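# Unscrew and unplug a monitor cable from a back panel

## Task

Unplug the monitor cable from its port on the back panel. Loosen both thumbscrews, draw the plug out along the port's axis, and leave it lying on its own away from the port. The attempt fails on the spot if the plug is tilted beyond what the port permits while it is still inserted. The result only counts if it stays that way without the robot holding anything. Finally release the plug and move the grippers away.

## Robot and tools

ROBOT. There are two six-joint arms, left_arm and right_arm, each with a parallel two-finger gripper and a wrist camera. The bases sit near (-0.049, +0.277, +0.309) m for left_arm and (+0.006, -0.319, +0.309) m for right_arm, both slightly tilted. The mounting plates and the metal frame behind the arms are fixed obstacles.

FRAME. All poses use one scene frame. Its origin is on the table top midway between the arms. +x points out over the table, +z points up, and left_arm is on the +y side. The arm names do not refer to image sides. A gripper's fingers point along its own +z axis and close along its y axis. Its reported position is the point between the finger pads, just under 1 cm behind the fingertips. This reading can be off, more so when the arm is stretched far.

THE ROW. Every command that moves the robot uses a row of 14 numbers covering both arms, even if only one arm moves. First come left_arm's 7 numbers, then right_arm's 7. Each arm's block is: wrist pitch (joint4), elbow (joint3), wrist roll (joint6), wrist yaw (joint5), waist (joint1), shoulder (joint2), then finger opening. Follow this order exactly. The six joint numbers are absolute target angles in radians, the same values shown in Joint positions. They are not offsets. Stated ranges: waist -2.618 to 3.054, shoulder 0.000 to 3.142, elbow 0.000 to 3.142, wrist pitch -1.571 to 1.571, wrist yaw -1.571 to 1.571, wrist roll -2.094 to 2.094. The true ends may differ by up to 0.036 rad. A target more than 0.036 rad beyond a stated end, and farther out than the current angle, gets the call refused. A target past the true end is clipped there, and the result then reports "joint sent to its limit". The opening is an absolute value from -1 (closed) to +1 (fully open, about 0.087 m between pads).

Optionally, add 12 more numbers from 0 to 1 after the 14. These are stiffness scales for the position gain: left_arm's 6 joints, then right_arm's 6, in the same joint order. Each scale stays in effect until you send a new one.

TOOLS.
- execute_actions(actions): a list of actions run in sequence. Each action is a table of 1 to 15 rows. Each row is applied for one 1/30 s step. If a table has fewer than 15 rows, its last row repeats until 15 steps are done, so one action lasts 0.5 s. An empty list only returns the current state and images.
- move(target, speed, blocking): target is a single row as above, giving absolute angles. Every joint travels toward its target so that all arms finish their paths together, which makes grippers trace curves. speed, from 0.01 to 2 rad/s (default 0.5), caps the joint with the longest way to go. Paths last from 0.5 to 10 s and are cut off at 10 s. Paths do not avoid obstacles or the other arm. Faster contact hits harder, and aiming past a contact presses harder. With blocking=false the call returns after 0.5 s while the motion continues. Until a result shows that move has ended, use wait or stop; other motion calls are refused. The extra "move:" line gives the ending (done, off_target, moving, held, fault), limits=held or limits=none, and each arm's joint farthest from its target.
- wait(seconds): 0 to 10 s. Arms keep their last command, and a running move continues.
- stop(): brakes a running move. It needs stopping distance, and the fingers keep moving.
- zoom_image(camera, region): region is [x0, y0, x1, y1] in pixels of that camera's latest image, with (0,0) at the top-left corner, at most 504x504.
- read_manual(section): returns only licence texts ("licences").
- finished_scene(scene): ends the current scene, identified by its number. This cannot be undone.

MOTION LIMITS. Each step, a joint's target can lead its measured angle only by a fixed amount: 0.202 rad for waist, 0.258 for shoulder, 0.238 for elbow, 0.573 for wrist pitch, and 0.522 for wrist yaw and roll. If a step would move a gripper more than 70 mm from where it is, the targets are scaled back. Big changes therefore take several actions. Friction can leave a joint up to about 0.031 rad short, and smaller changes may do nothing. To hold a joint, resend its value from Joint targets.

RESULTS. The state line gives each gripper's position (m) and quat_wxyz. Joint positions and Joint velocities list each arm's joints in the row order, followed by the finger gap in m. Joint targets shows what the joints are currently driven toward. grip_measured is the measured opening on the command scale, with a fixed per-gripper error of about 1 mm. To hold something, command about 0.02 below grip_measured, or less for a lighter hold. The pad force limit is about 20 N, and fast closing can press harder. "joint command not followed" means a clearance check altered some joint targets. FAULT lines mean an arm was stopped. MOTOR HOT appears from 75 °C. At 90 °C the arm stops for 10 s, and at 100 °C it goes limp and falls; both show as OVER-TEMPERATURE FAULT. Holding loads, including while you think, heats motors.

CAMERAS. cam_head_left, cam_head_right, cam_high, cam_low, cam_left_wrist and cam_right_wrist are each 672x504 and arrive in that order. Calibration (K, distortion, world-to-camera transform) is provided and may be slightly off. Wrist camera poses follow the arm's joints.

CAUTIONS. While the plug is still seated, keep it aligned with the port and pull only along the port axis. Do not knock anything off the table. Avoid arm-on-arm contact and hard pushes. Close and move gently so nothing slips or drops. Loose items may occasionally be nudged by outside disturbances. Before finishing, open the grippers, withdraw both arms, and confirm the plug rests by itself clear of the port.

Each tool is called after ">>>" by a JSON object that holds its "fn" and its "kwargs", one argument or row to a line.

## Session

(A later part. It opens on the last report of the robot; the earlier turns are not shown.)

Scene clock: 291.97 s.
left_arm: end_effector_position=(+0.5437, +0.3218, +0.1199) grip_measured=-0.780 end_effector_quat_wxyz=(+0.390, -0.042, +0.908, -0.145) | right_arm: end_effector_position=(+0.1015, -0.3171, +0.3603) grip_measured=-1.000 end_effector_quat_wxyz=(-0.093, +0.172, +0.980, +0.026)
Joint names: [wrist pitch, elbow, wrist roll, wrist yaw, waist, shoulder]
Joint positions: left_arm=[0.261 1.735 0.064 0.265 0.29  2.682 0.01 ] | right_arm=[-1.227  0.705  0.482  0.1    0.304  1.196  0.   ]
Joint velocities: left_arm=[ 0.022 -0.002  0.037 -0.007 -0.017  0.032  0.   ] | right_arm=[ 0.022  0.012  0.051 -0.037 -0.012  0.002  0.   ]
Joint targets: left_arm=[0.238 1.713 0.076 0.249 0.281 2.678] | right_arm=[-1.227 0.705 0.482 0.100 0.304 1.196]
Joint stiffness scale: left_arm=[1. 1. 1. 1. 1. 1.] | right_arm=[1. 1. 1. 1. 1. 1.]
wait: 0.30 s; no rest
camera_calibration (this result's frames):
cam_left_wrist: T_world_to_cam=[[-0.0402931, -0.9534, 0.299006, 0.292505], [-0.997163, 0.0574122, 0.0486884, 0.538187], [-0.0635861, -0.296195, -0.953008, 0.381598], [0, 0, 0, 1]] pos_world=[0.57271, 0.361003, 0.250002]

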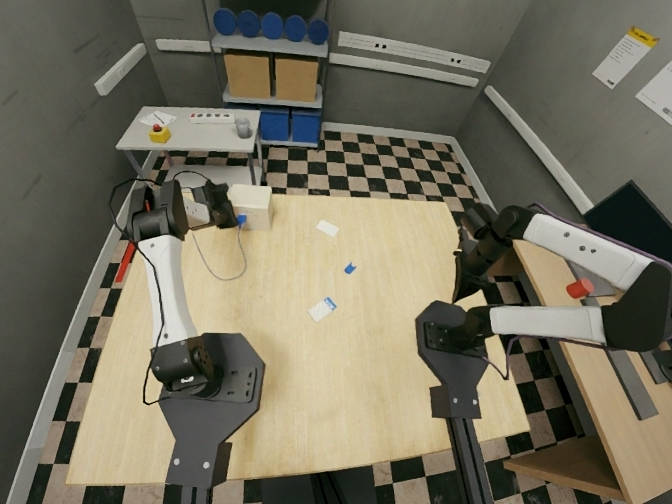

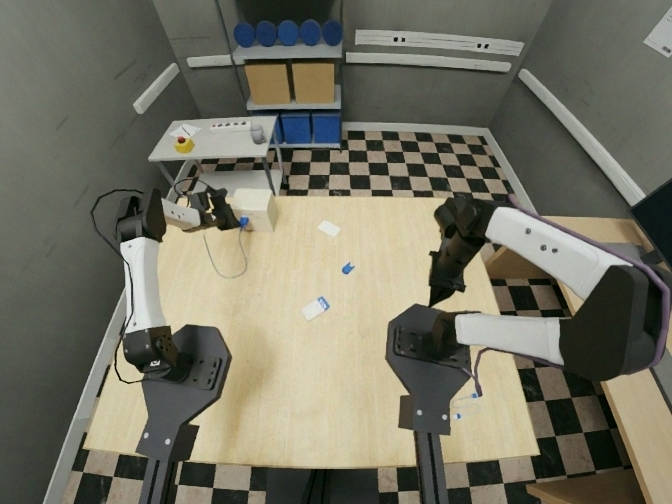

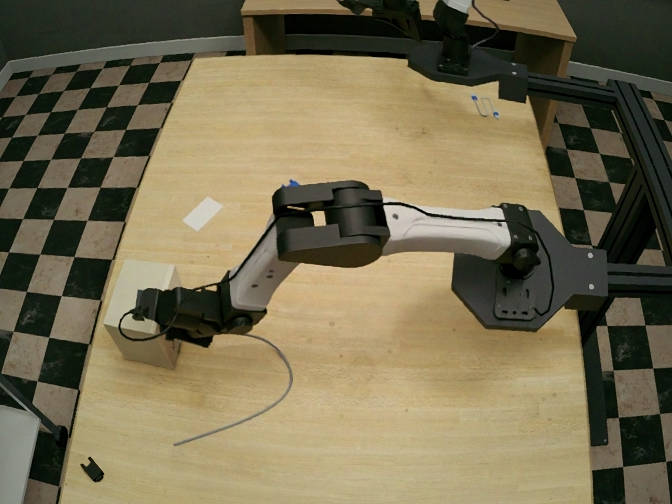

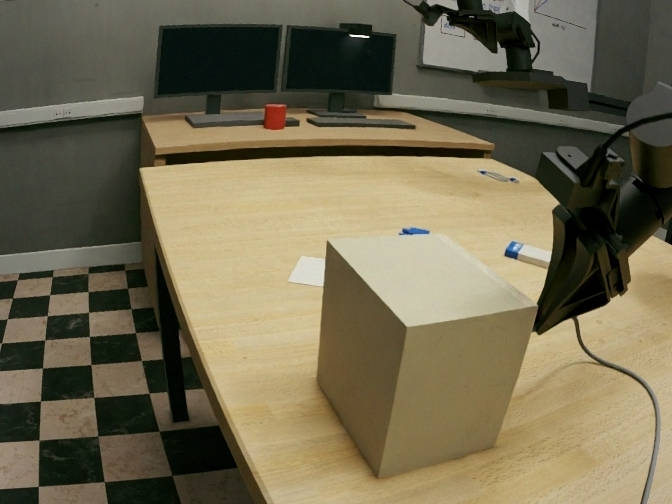

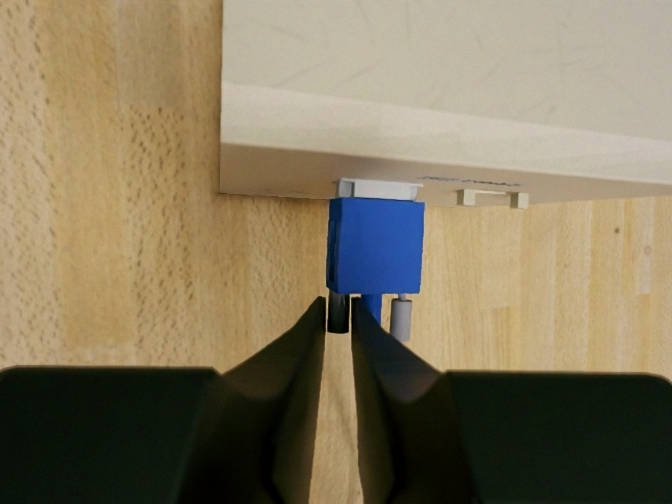

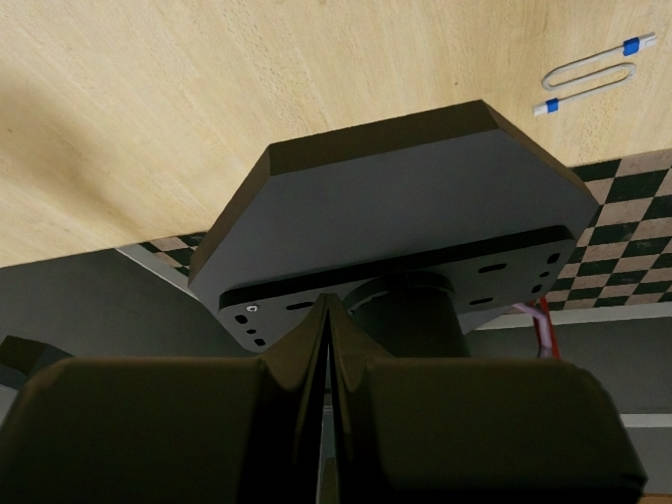

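>>> {"fn": "move", "kwargs": {
  "target": [0.24,1.735,0.07,0.26,0.29,2.705,-0.78,-1.227,0.705,0.482,0.1,0.304,1.196,-1],
  "speed": 0.1
}}

Scene clock: 294.00 s.
left_arm: end_effector_position=(+0.5429, +0.3222, +0.1191) grip_measured=-0.780 end_effector_quat_wxyz=(+0.389, -0.040, +0.909, -0.143) | right_arm: end_effector_position=(+0.1015, -0.3171, +0.3603) grip_measured=-1.000 end_effector_quat_wxyz=(-0.093, +0.172, +0.980, +0.026)
Joint names: [wrist pitch, elbow, wrist roll, wrist yaw, waist, shoulder]
Joint positions: left_arm=[0.257 1.735 0.07  0.261 0.29  2.682 0.01 ] | right_arm=[-1.227  0.705  0.482  0.1    0.304  1.196  0.   ]
Joint velocities: left_arm=[-0.037 -0.012 -0.051  0.022 -0.012  0.007 -0.   ] | right_arm=[-0.022 -0.002 -0.037 -0.007 -0.012  0.022  0.   ]
Joint targets: left_arm=[0.240 1.735 0.070 0.260 0.290 2.705] | right_arm=[-1.227 0.705 0.482 0.100 0.304 1.196]
Joint stiffness scale: left_arm=[1. 1. 1. 1. 1. 1.] | right_arm=[1. 1. 1. 1. 1. 1.]
move: off_target (left_arm); limits=none; left_arm: farthest joint: the shoulder, 0.023 radians from its target (0.023 radians at the start); right_arm: farthest joint: the waist, 0.000 radians from its target (0.000 radians at the start)
camera_calibration (this result's frames):
cam_left_wrist: T_world_to_cam=[[-0.0416381, -0.955154, 0.293167, 0.295086], [-0.996862, 0.0594866, 0.0522276, 0.536218], [-0.0673249, -0.290072, -0.954634, 0.381188], [0, 0, 0, 1]] pos_world=[0.572486, 0.360527, 0.24938]

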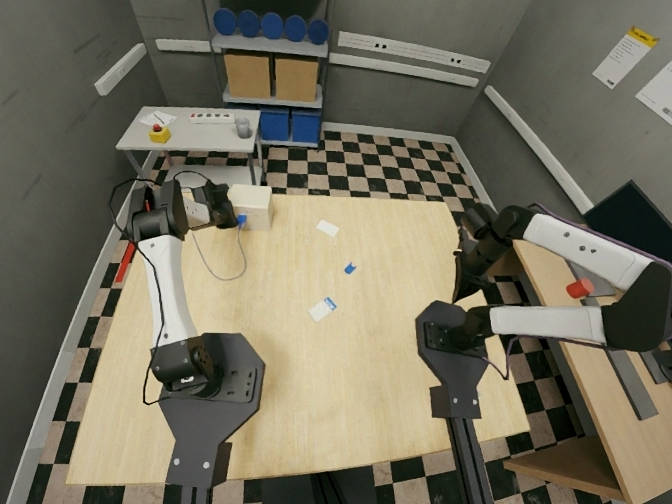

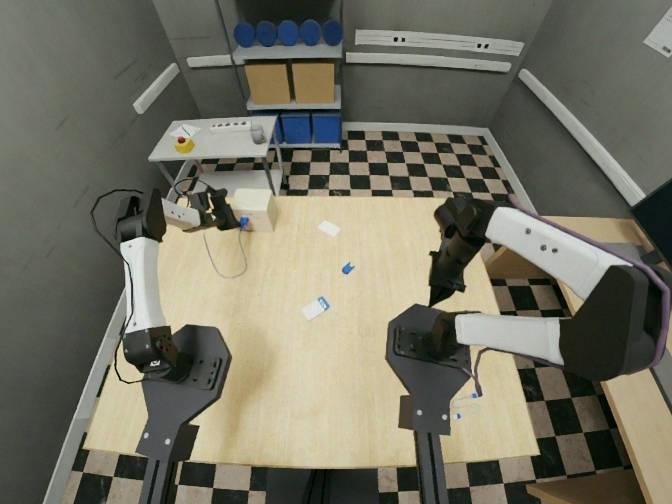

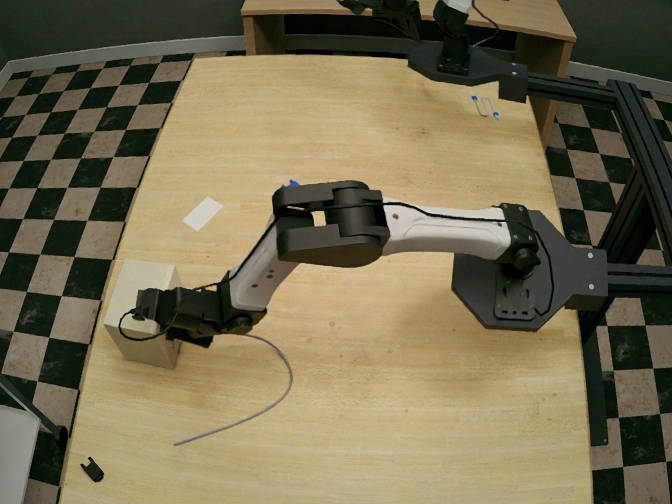

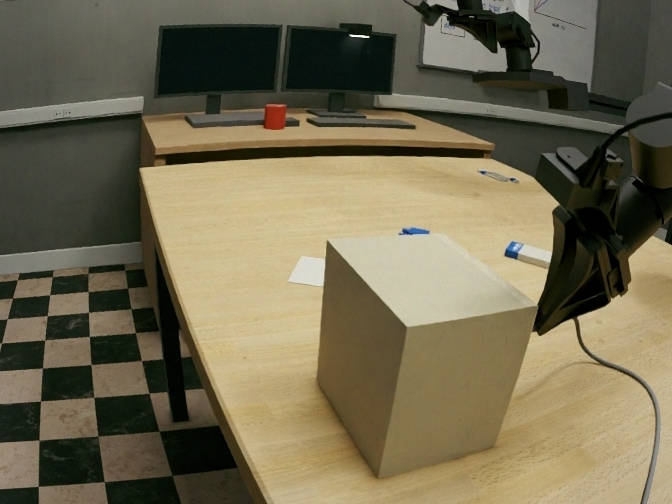

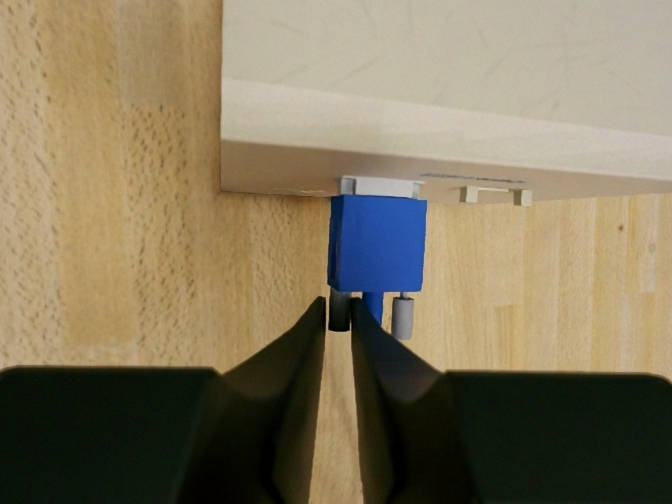

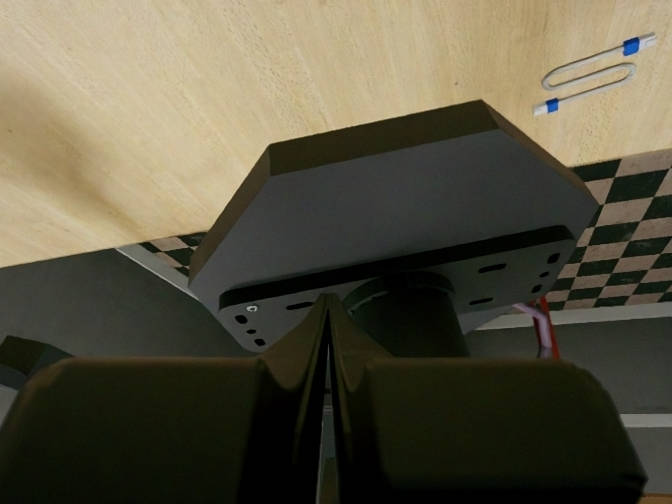

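>>> {"fn": "execute_actions", "kwargs": {
  "actions": [
    [[0.24,1.735,0.07,0.26,0.29,2.712,-0.78,-1.227,0.705,0.482,0.1,0.304,1.196,-1],[0.24,1.735,0.07,0.26,0.29,2.712,-0.78,-1.227,0.705,0.482,0.1,0.304,1.196,-1],[0.24,1.735,0.07,0.26,0.29,2.712,-0.78,-1.227,0.705,0.482,0.1,0.304,1.196,-1],[0.24,1.735,0.07,0.26,0.29,2.712,-0.78,-1.227,0.705,0.482,0.1,0.304,1.196,-1],[0.24,1.735,0.07,0.26,0.29,2.712,-0.78,-1.227,0.705,0.482,0.1,0.304,1.196,-1],[0.24,1.735,0.07,0.26,0.29,2.705,-0.83,-1.227,0.705,0.482,0.1,0.304,1.196,-1],[0.24,1.735,0.07,0.26,0.29,2.705,-0.86,-1.227,0.705,0.482,0.1,0.304,1.196,-1],[0.24,1.735,0.07,0.26,0.29,2.705,-1,-1.227,0.705,0.482,0.1,0.304,1.196,-1]]
  ]
}}

>>> {"fn": "move", "kwargs": {
  "target": [0.30,1.84,-0.20,0.61,0.404,2.80,-1,-1.227,0.705,0.482,0.1,0.304,1.196,-1],
  "speed": 0.3
}}

>>> {"fn": "move", "kwargs": {
  "target": [0.435,1.968,-0.505,0.89,0.479,2.952,-1,-1.227,0.705,0.482,0.1,0.304,1.196,-1],
  "speed": 0.3
}}

>>> {"fn": "move", "kwargs": {
  "target": [0.56,2.04,-0.715,0.99,0.50,3.05,-1,-1.227,0.705,0.482,0.1,0.304,1.196,-1],
  "speed": 0.3
}}

Scene clock: 296.07 s.
left_arm: end_effector_position=(+0.5404, +0.3208, +0.1147) grip_measured=-0.846 end_effector_quat_wxyz=(+0.385, -0.040, +0.911, -0.144) | right_arm: end_effector_position=(+0.1015, -0.3171, +0.3603) grip_measured=-1.000 end_effector_quat_wxyz=(-0.093, +0.172, +0.980, +0.026)
Joint names: [wrist pitch, elbow, wrist roll, wrist yaw, waist, shoulder]
Joint positions: left_arm=[0.256 1.735 0.07  0.262 0.29  2.69  0.007] | right_arm=[-1.227  0.705  0.482  0.1    0.304  1.196  0.   ]
Joint velocities: left_arm=[-0.022 -0.007  0.037 -0.037 -0.027  0.002  0.001] | right_arm=[-0.037 -0.012 -0.022  0.007 -0.012  0.002  0.   ]
Joint targets: left_arm=[0.240 1.735 0.070 0.260 0.290 2.705] | right_arm=[-1.227 0.705 0.482 0.100 0.304 1.196]
Joint stiffness scale: left_arm=[1. 1. 1. 1. 1. 1.] | right_arm=[1. 1. 1. 1. 1. 1.]
camera_calibration (this result's frames):
cam_left_wrist: T_world_to_cam=[[-0.0412239, -0.954297, 0.296003, 0.294089], [-0.996244, 0.0618369, 0.060613, 0.531971], [-0.0761467, -0.292393, -0.953262, 0.38169], [0, 0, 0, 1]] pos_world=[0.571161, 0.359356, 0.244555]

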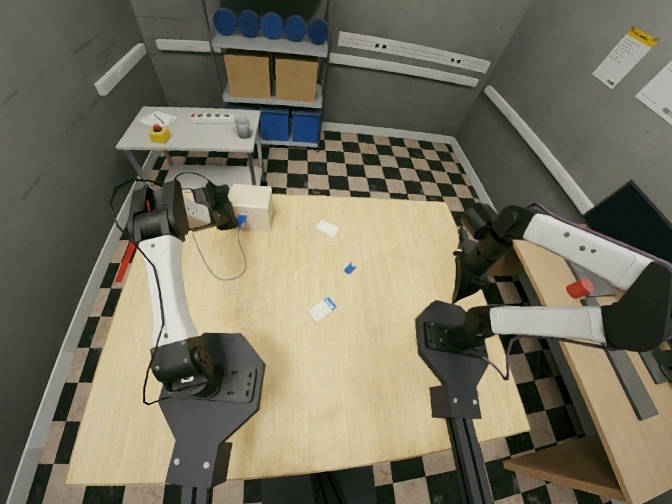

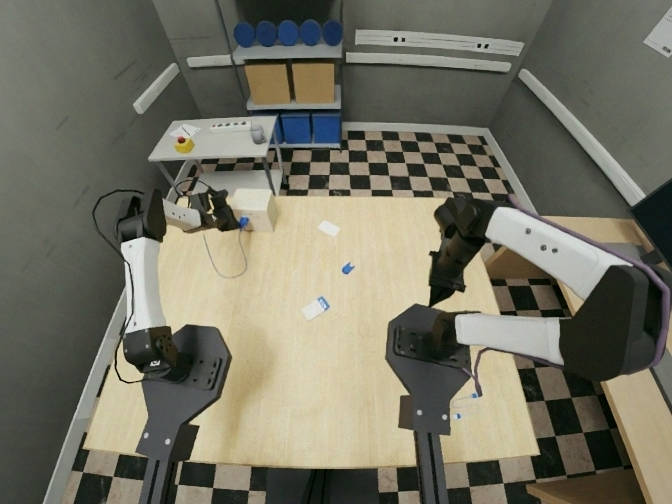

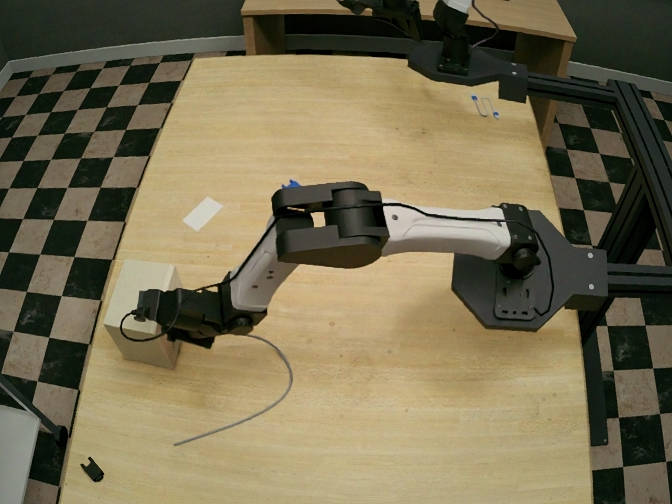

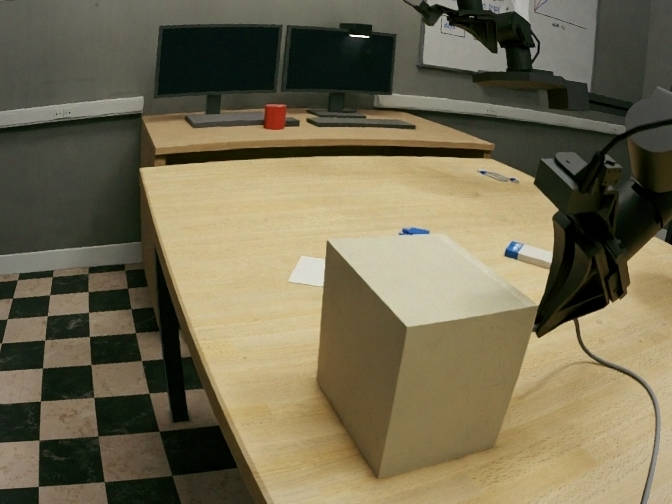

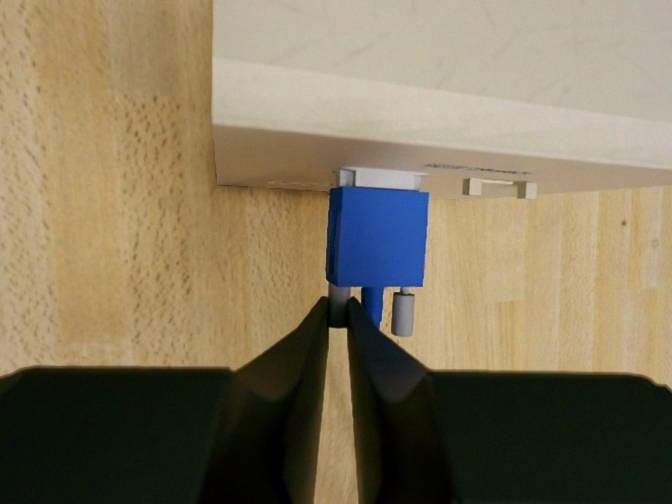

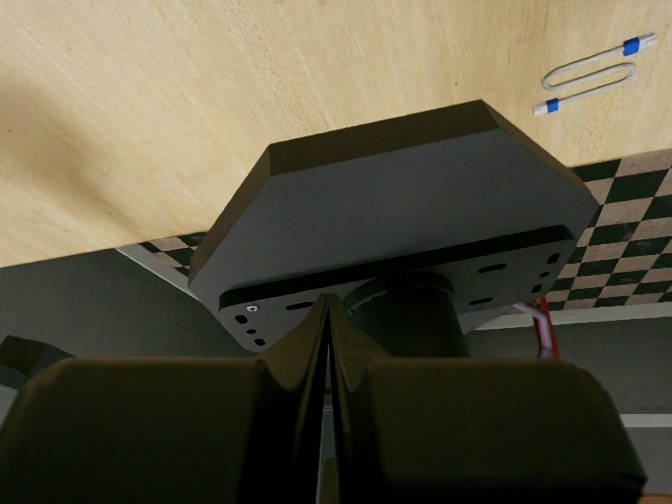

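Scene clock: 297.77 s.
left_arm: end_effector_position=(+0.5399, +0.3214, +0.1148) grip_measured=-0.846 end_effector_quat_wxyz=(+0.379, -0.128, +0.861, -0.314) | right_arm: end_effector_position=(+0.1015, -0.3171, +0.3603) grip_measured=-1.000 end_effector_quat_wxyz=(-0.093, +0.172, +0.980, +0.026)
Joint names: [wrist pitch, elbow, wrist roll, wrist yaw, waist, shoulder]
Joint positions: left_arm=[ 0.289  1.824 -0.182  0.596  0.393  2.782  0.007] | right_arm=[-1.227  0.705  0.482  0.1    0.304  1.196  0.   ]
Joint velocities: left_arm=[-0.022 -0.007  0.007  0.007  0.012 -0.012 -0.   ] | right_arm=[ 0.051 -0.002 -0.022 -0.022 -0.017 -0.002  0.   ]
Joint targets: left_arm=[0.300 1.840 -0.200 0.610 0.404 2.800] | right_arm=[-1.227 0.705 0.482 0.100 0.304 1.196]
Joint stiffness scale: left_arm=[1. 1. 1. 1. 1. 1.] | right_arm=[1. 1. 1. 1. 1. 1.]
move: done; limits=none; left_arm: farthest joint: the shoulder, 0.018 radians from its target (0.110 radians at the start); right_arm: farthest joint: the waist, 0.000 radians from its target (0.000 radians at the start)
camera_calibration (this result's frames):
cam_left_wrist: T_world_to_cam=[[-0.0209736, -0.768616, 0.639367, 0.184547], [-0.998705, 0.0457528, 0.0222405, 0.542288], [-0.0463472, -0.638072, -0.76858, 0.455761], [0, 0, 0, 1]] pos_world=[0.56658, 0.407843, 0.220235]

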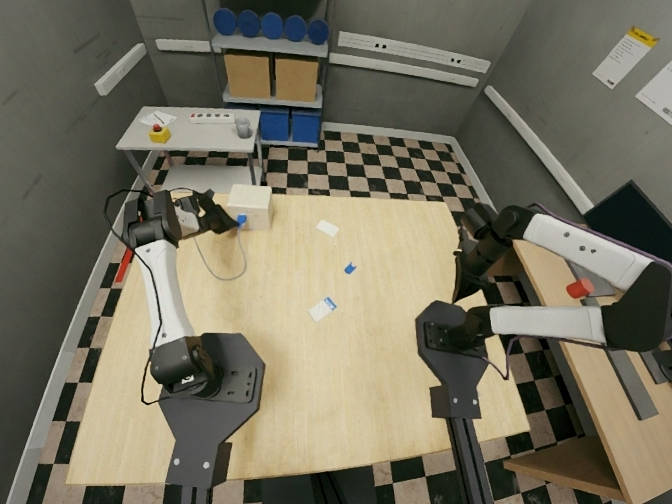

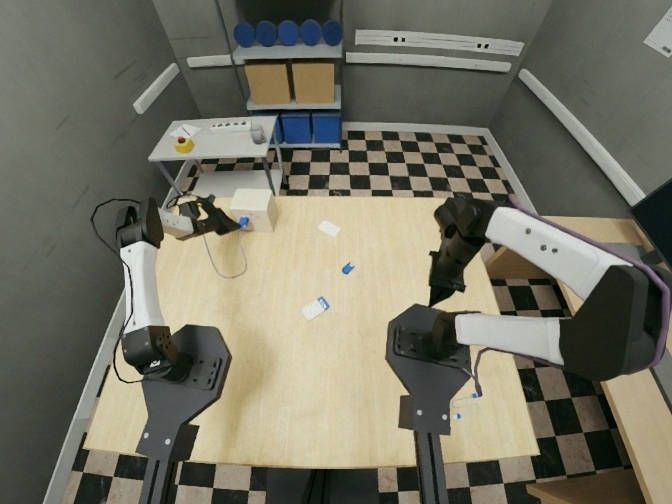

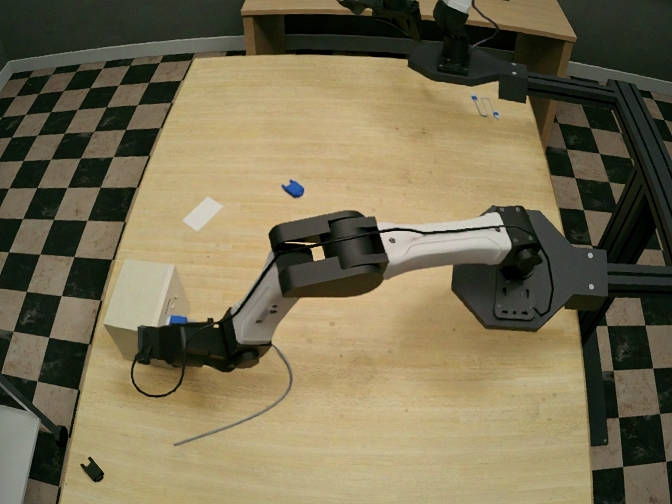

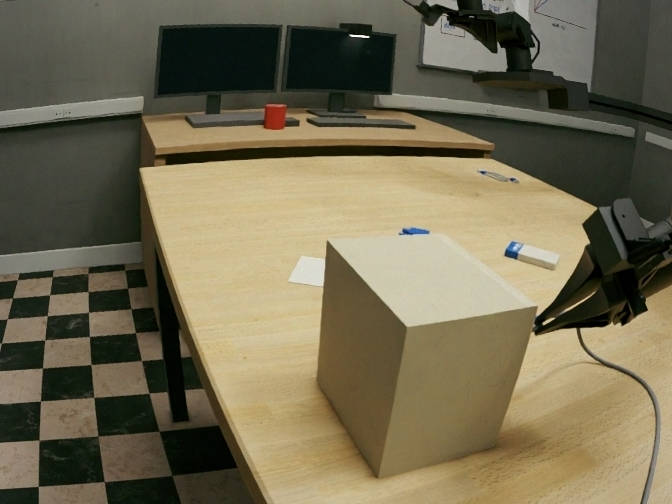

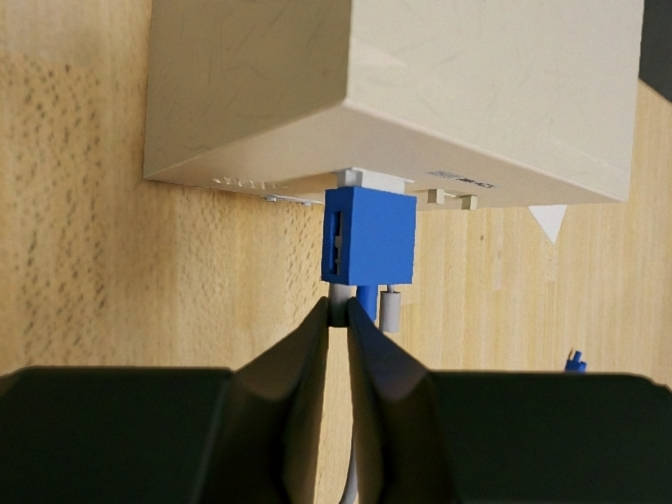

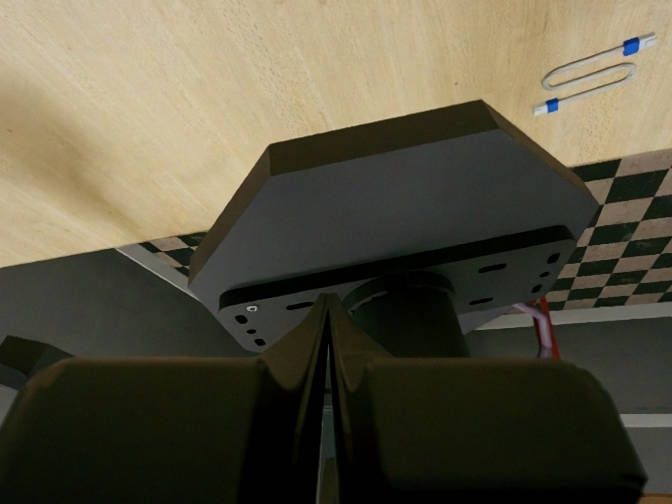

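Scene clock: 299.53 s.
left_arm: end_effector_position=(+0.5390, +0.3222, +0.1150) grip_measured=-0.847 end_effector_quat_wxyz=(+0.361, -0.199, +0.786, -0.460) | right_arm: end_effector_position=(+0.1015, -0.3171, +0.3603) grip_measured=-1.000 end_effector_quat_wxyz=(-0.093, +0.172, +0.980, +0.026)
Joint names: [wrist pitch, elbow, wrist roll, wrist yaw, waist, shoulder]
Joint positions: left_arm=[ 0.425  1.952 -0.492  0.873  0.466  2.935  0.007] | right_arm=[-1.227  0.705  0.482  0.1    0.304  1.196  0.   ]
Joint velocities: left_arm=[ 0.022 -0.017 -0.066  0.007 -0.002  0.007 -0.001] | right_arm=[ 0.051  0.007 -0.037 -0.022  0.012 -0.022  0.   ]
Joint targets: left_arm=[0.435 1.968 -0.505 0.890 0.479 2.952] | right_arm=[-1.227 0.705 0.482 0.100 0.304 1.196]
Joint stiffness scale: left_arm=[1. 1. 1. 1. 1. 1.] | right_arm=[1. 1. 1. 1. 1. 1.]
move: done; limits=none; left_arm: farthest joint: the shoulder, 0.017 radians from its target (0.170 radians at the start); right_arm: farthest joint: the waist, 0.000 radians from its target (0.000 radians at the start)
camera_calibration (this result's frames):
cam_left_wrist: T_world_to_cam=[[-0.0233107, -0.495158, 0.86849, 0.0718637], [-0.999542, 0.0283, -0.0106933, 0.551201], [-0.0192834, -0.868342, -0.495591, 0.48461], [0, 0, 0, 1]] pos_world=[0.561969, 0.440792, 0.18365]

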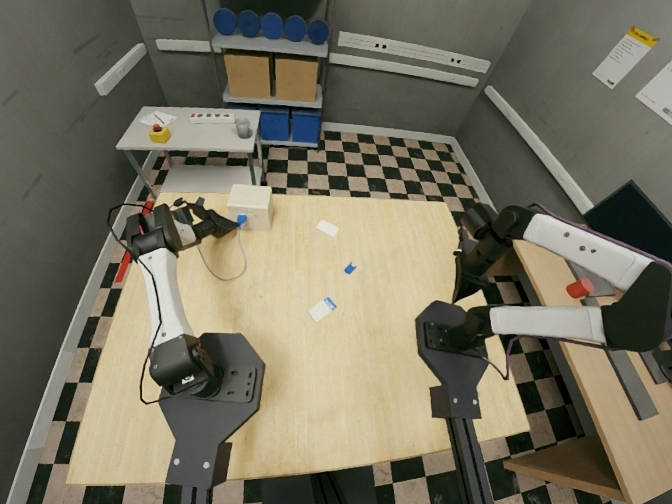

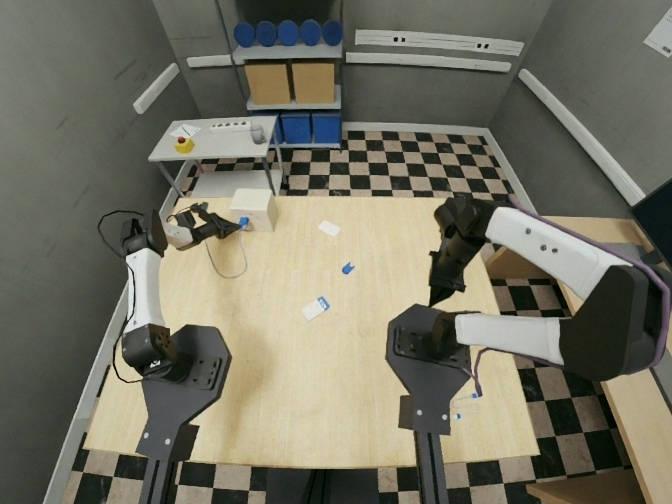

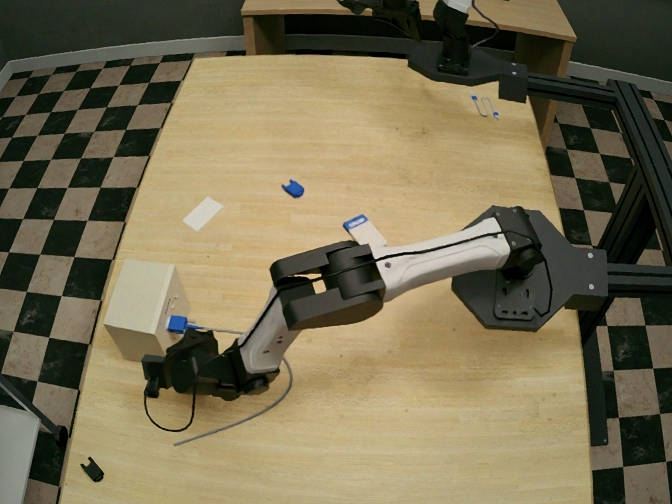

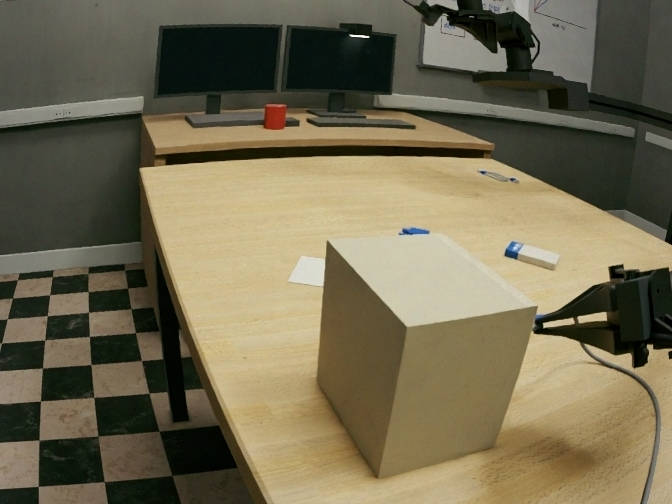

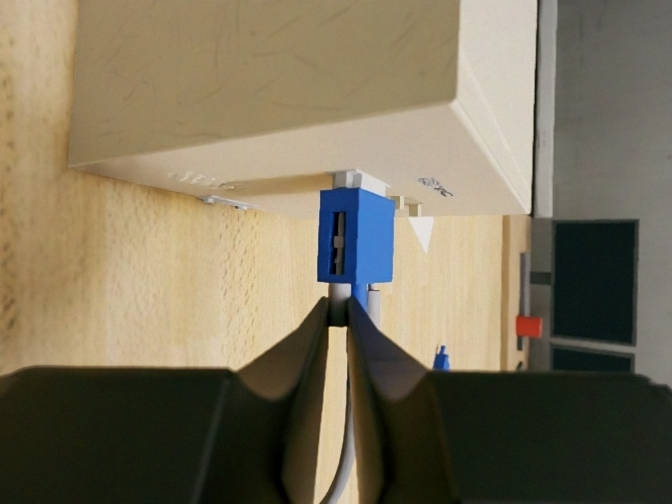

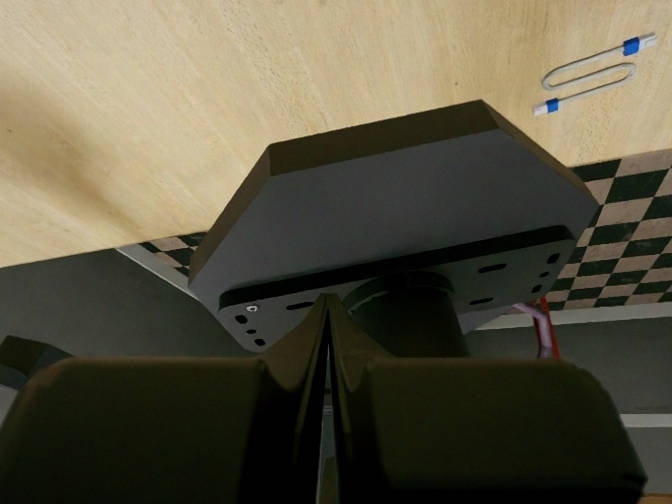

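Scene clock: 300.97 s.
left_arm: end_effector_position=(+0.5384, +0.3218, +0.1143) grip_measured=-0.847 end_effector_quat_wxyz=(+0.348, -0.234, +0.743, -0.522) | right_arm: end_effector_position=(+0.1015, -0.3171, +0.3603) grip_measured=-1.000 end_effector_quat_wxyz=(-0.093, +0.172, +0.980, +0.026)
Joint names: [wrist pitch, elbow, wrist roll, wrist yaw, waist, shoulder]
Joint positions: left_arm=[ 0.555  2.026 -0.702  0.972  0.488  3.03   0.007] | right_arm=[-1.227  0.705  0.482  0.1    0.304  1.196  0.   ]
Joint velocities: left_arm=[-0.022 -0.002  0.051  0.037  0.002  0.007  0.   ] | right_arm=[-0.007  0.002  0.051  0.022 -0.007 -0.017  0.   ]
Joint targets: left_arm=[0.560 2.040 -0.715 0.990 0.500 3.050] | right_arm=[-1.227 0.705 0.482 0.100 0.304 1.196]
Joint stiffness scale: left_arm=[1. 1. 1. 1. 1. 1.] | right_arm=[1. 1. 1. 1. 1. 1.]
move: done; limits=none; left_arm: farthest joint: the shoulder, 0.020 radians from its target (0.115 radians at the start); right_arm: farthest joint: the waist, 0.000 radians from its target (0.000 radians at the start)
camera_calibration (this result's frames):
cam_left_wrist: T_world_to_cam=[[-0.0198991, -0.342461, 0.939321, 0.0131966], [-0.999786, 0.0120816, -0.0167753, 0.556635], [-0.00560364, -0.939454, -0.342628, 0.481978], [0, 0, 0, 1]] pos_world=[0.55948, 0.45059, 0.162081]

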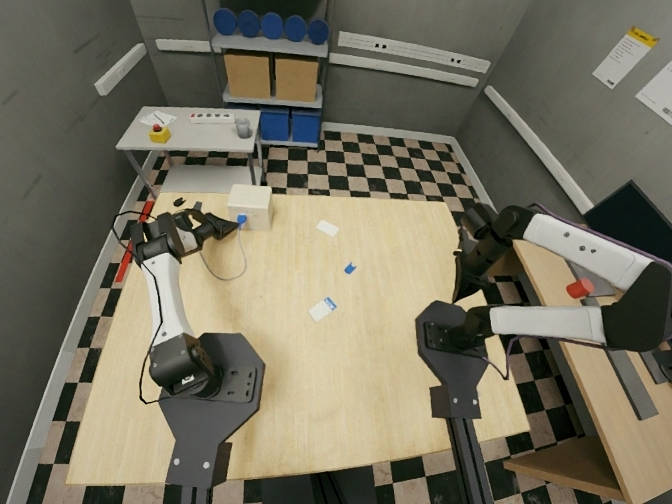

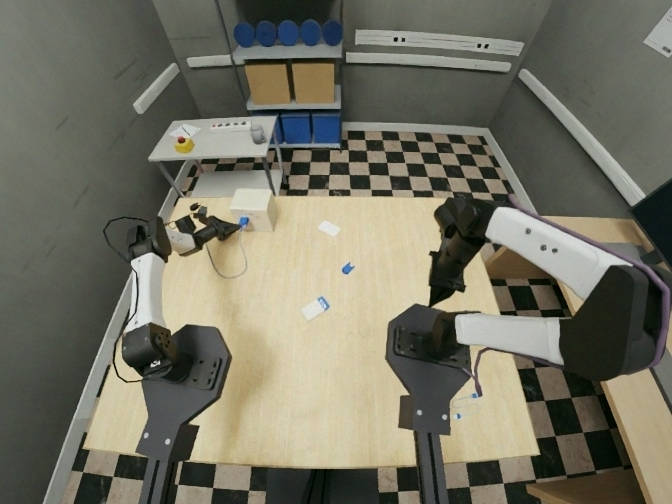

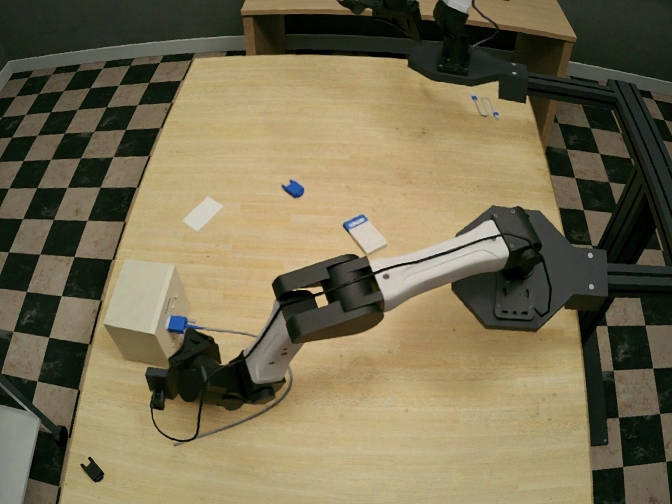

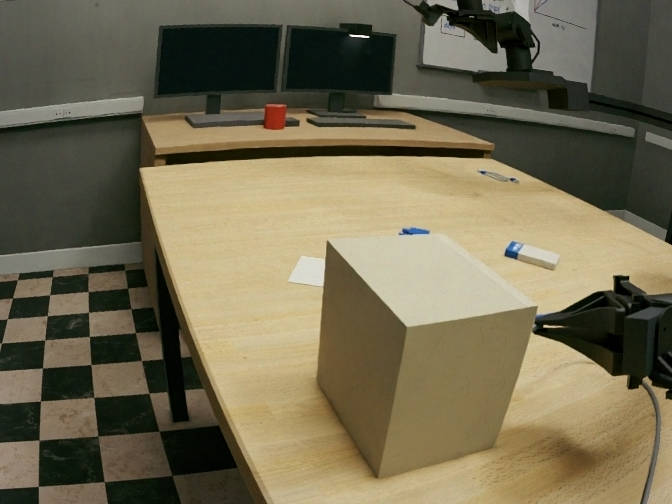

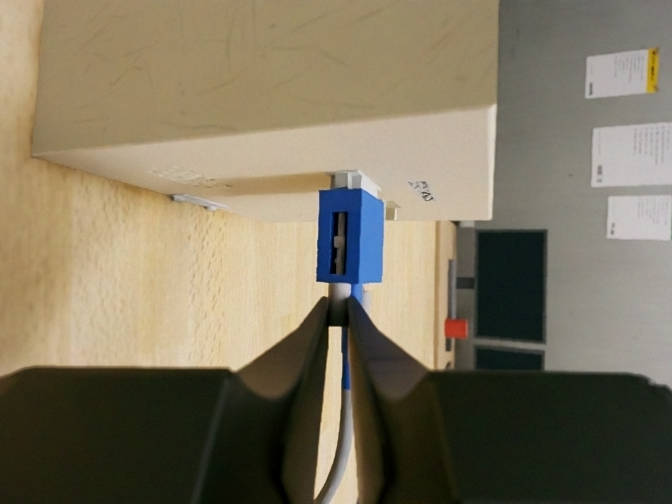

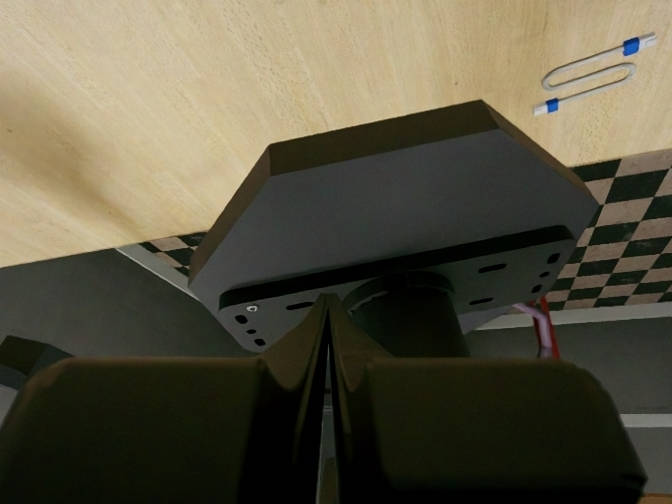

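The side window shows the screw shaft with a collar, which works as a gauge.

>>> {"fn": "zoom_image", "kwargs": {
  "camera": "cam_left_wrist",
  "region": [260, 160, 460, 340]
}}

Region (260, 160, 460, 340) of cam_left_wrist's 672x504 image, scaled by 2.520, with more detail than that image has; it fills the top 454 rows of this view, and the rest is white.

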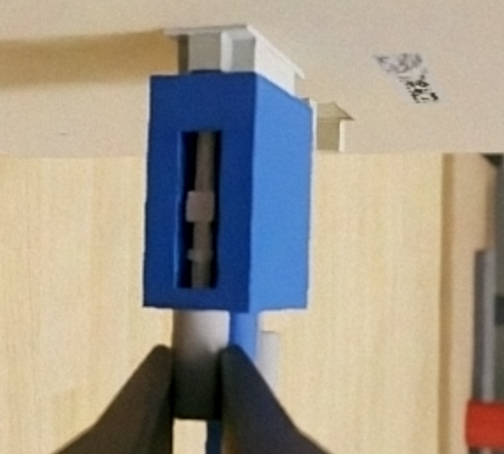

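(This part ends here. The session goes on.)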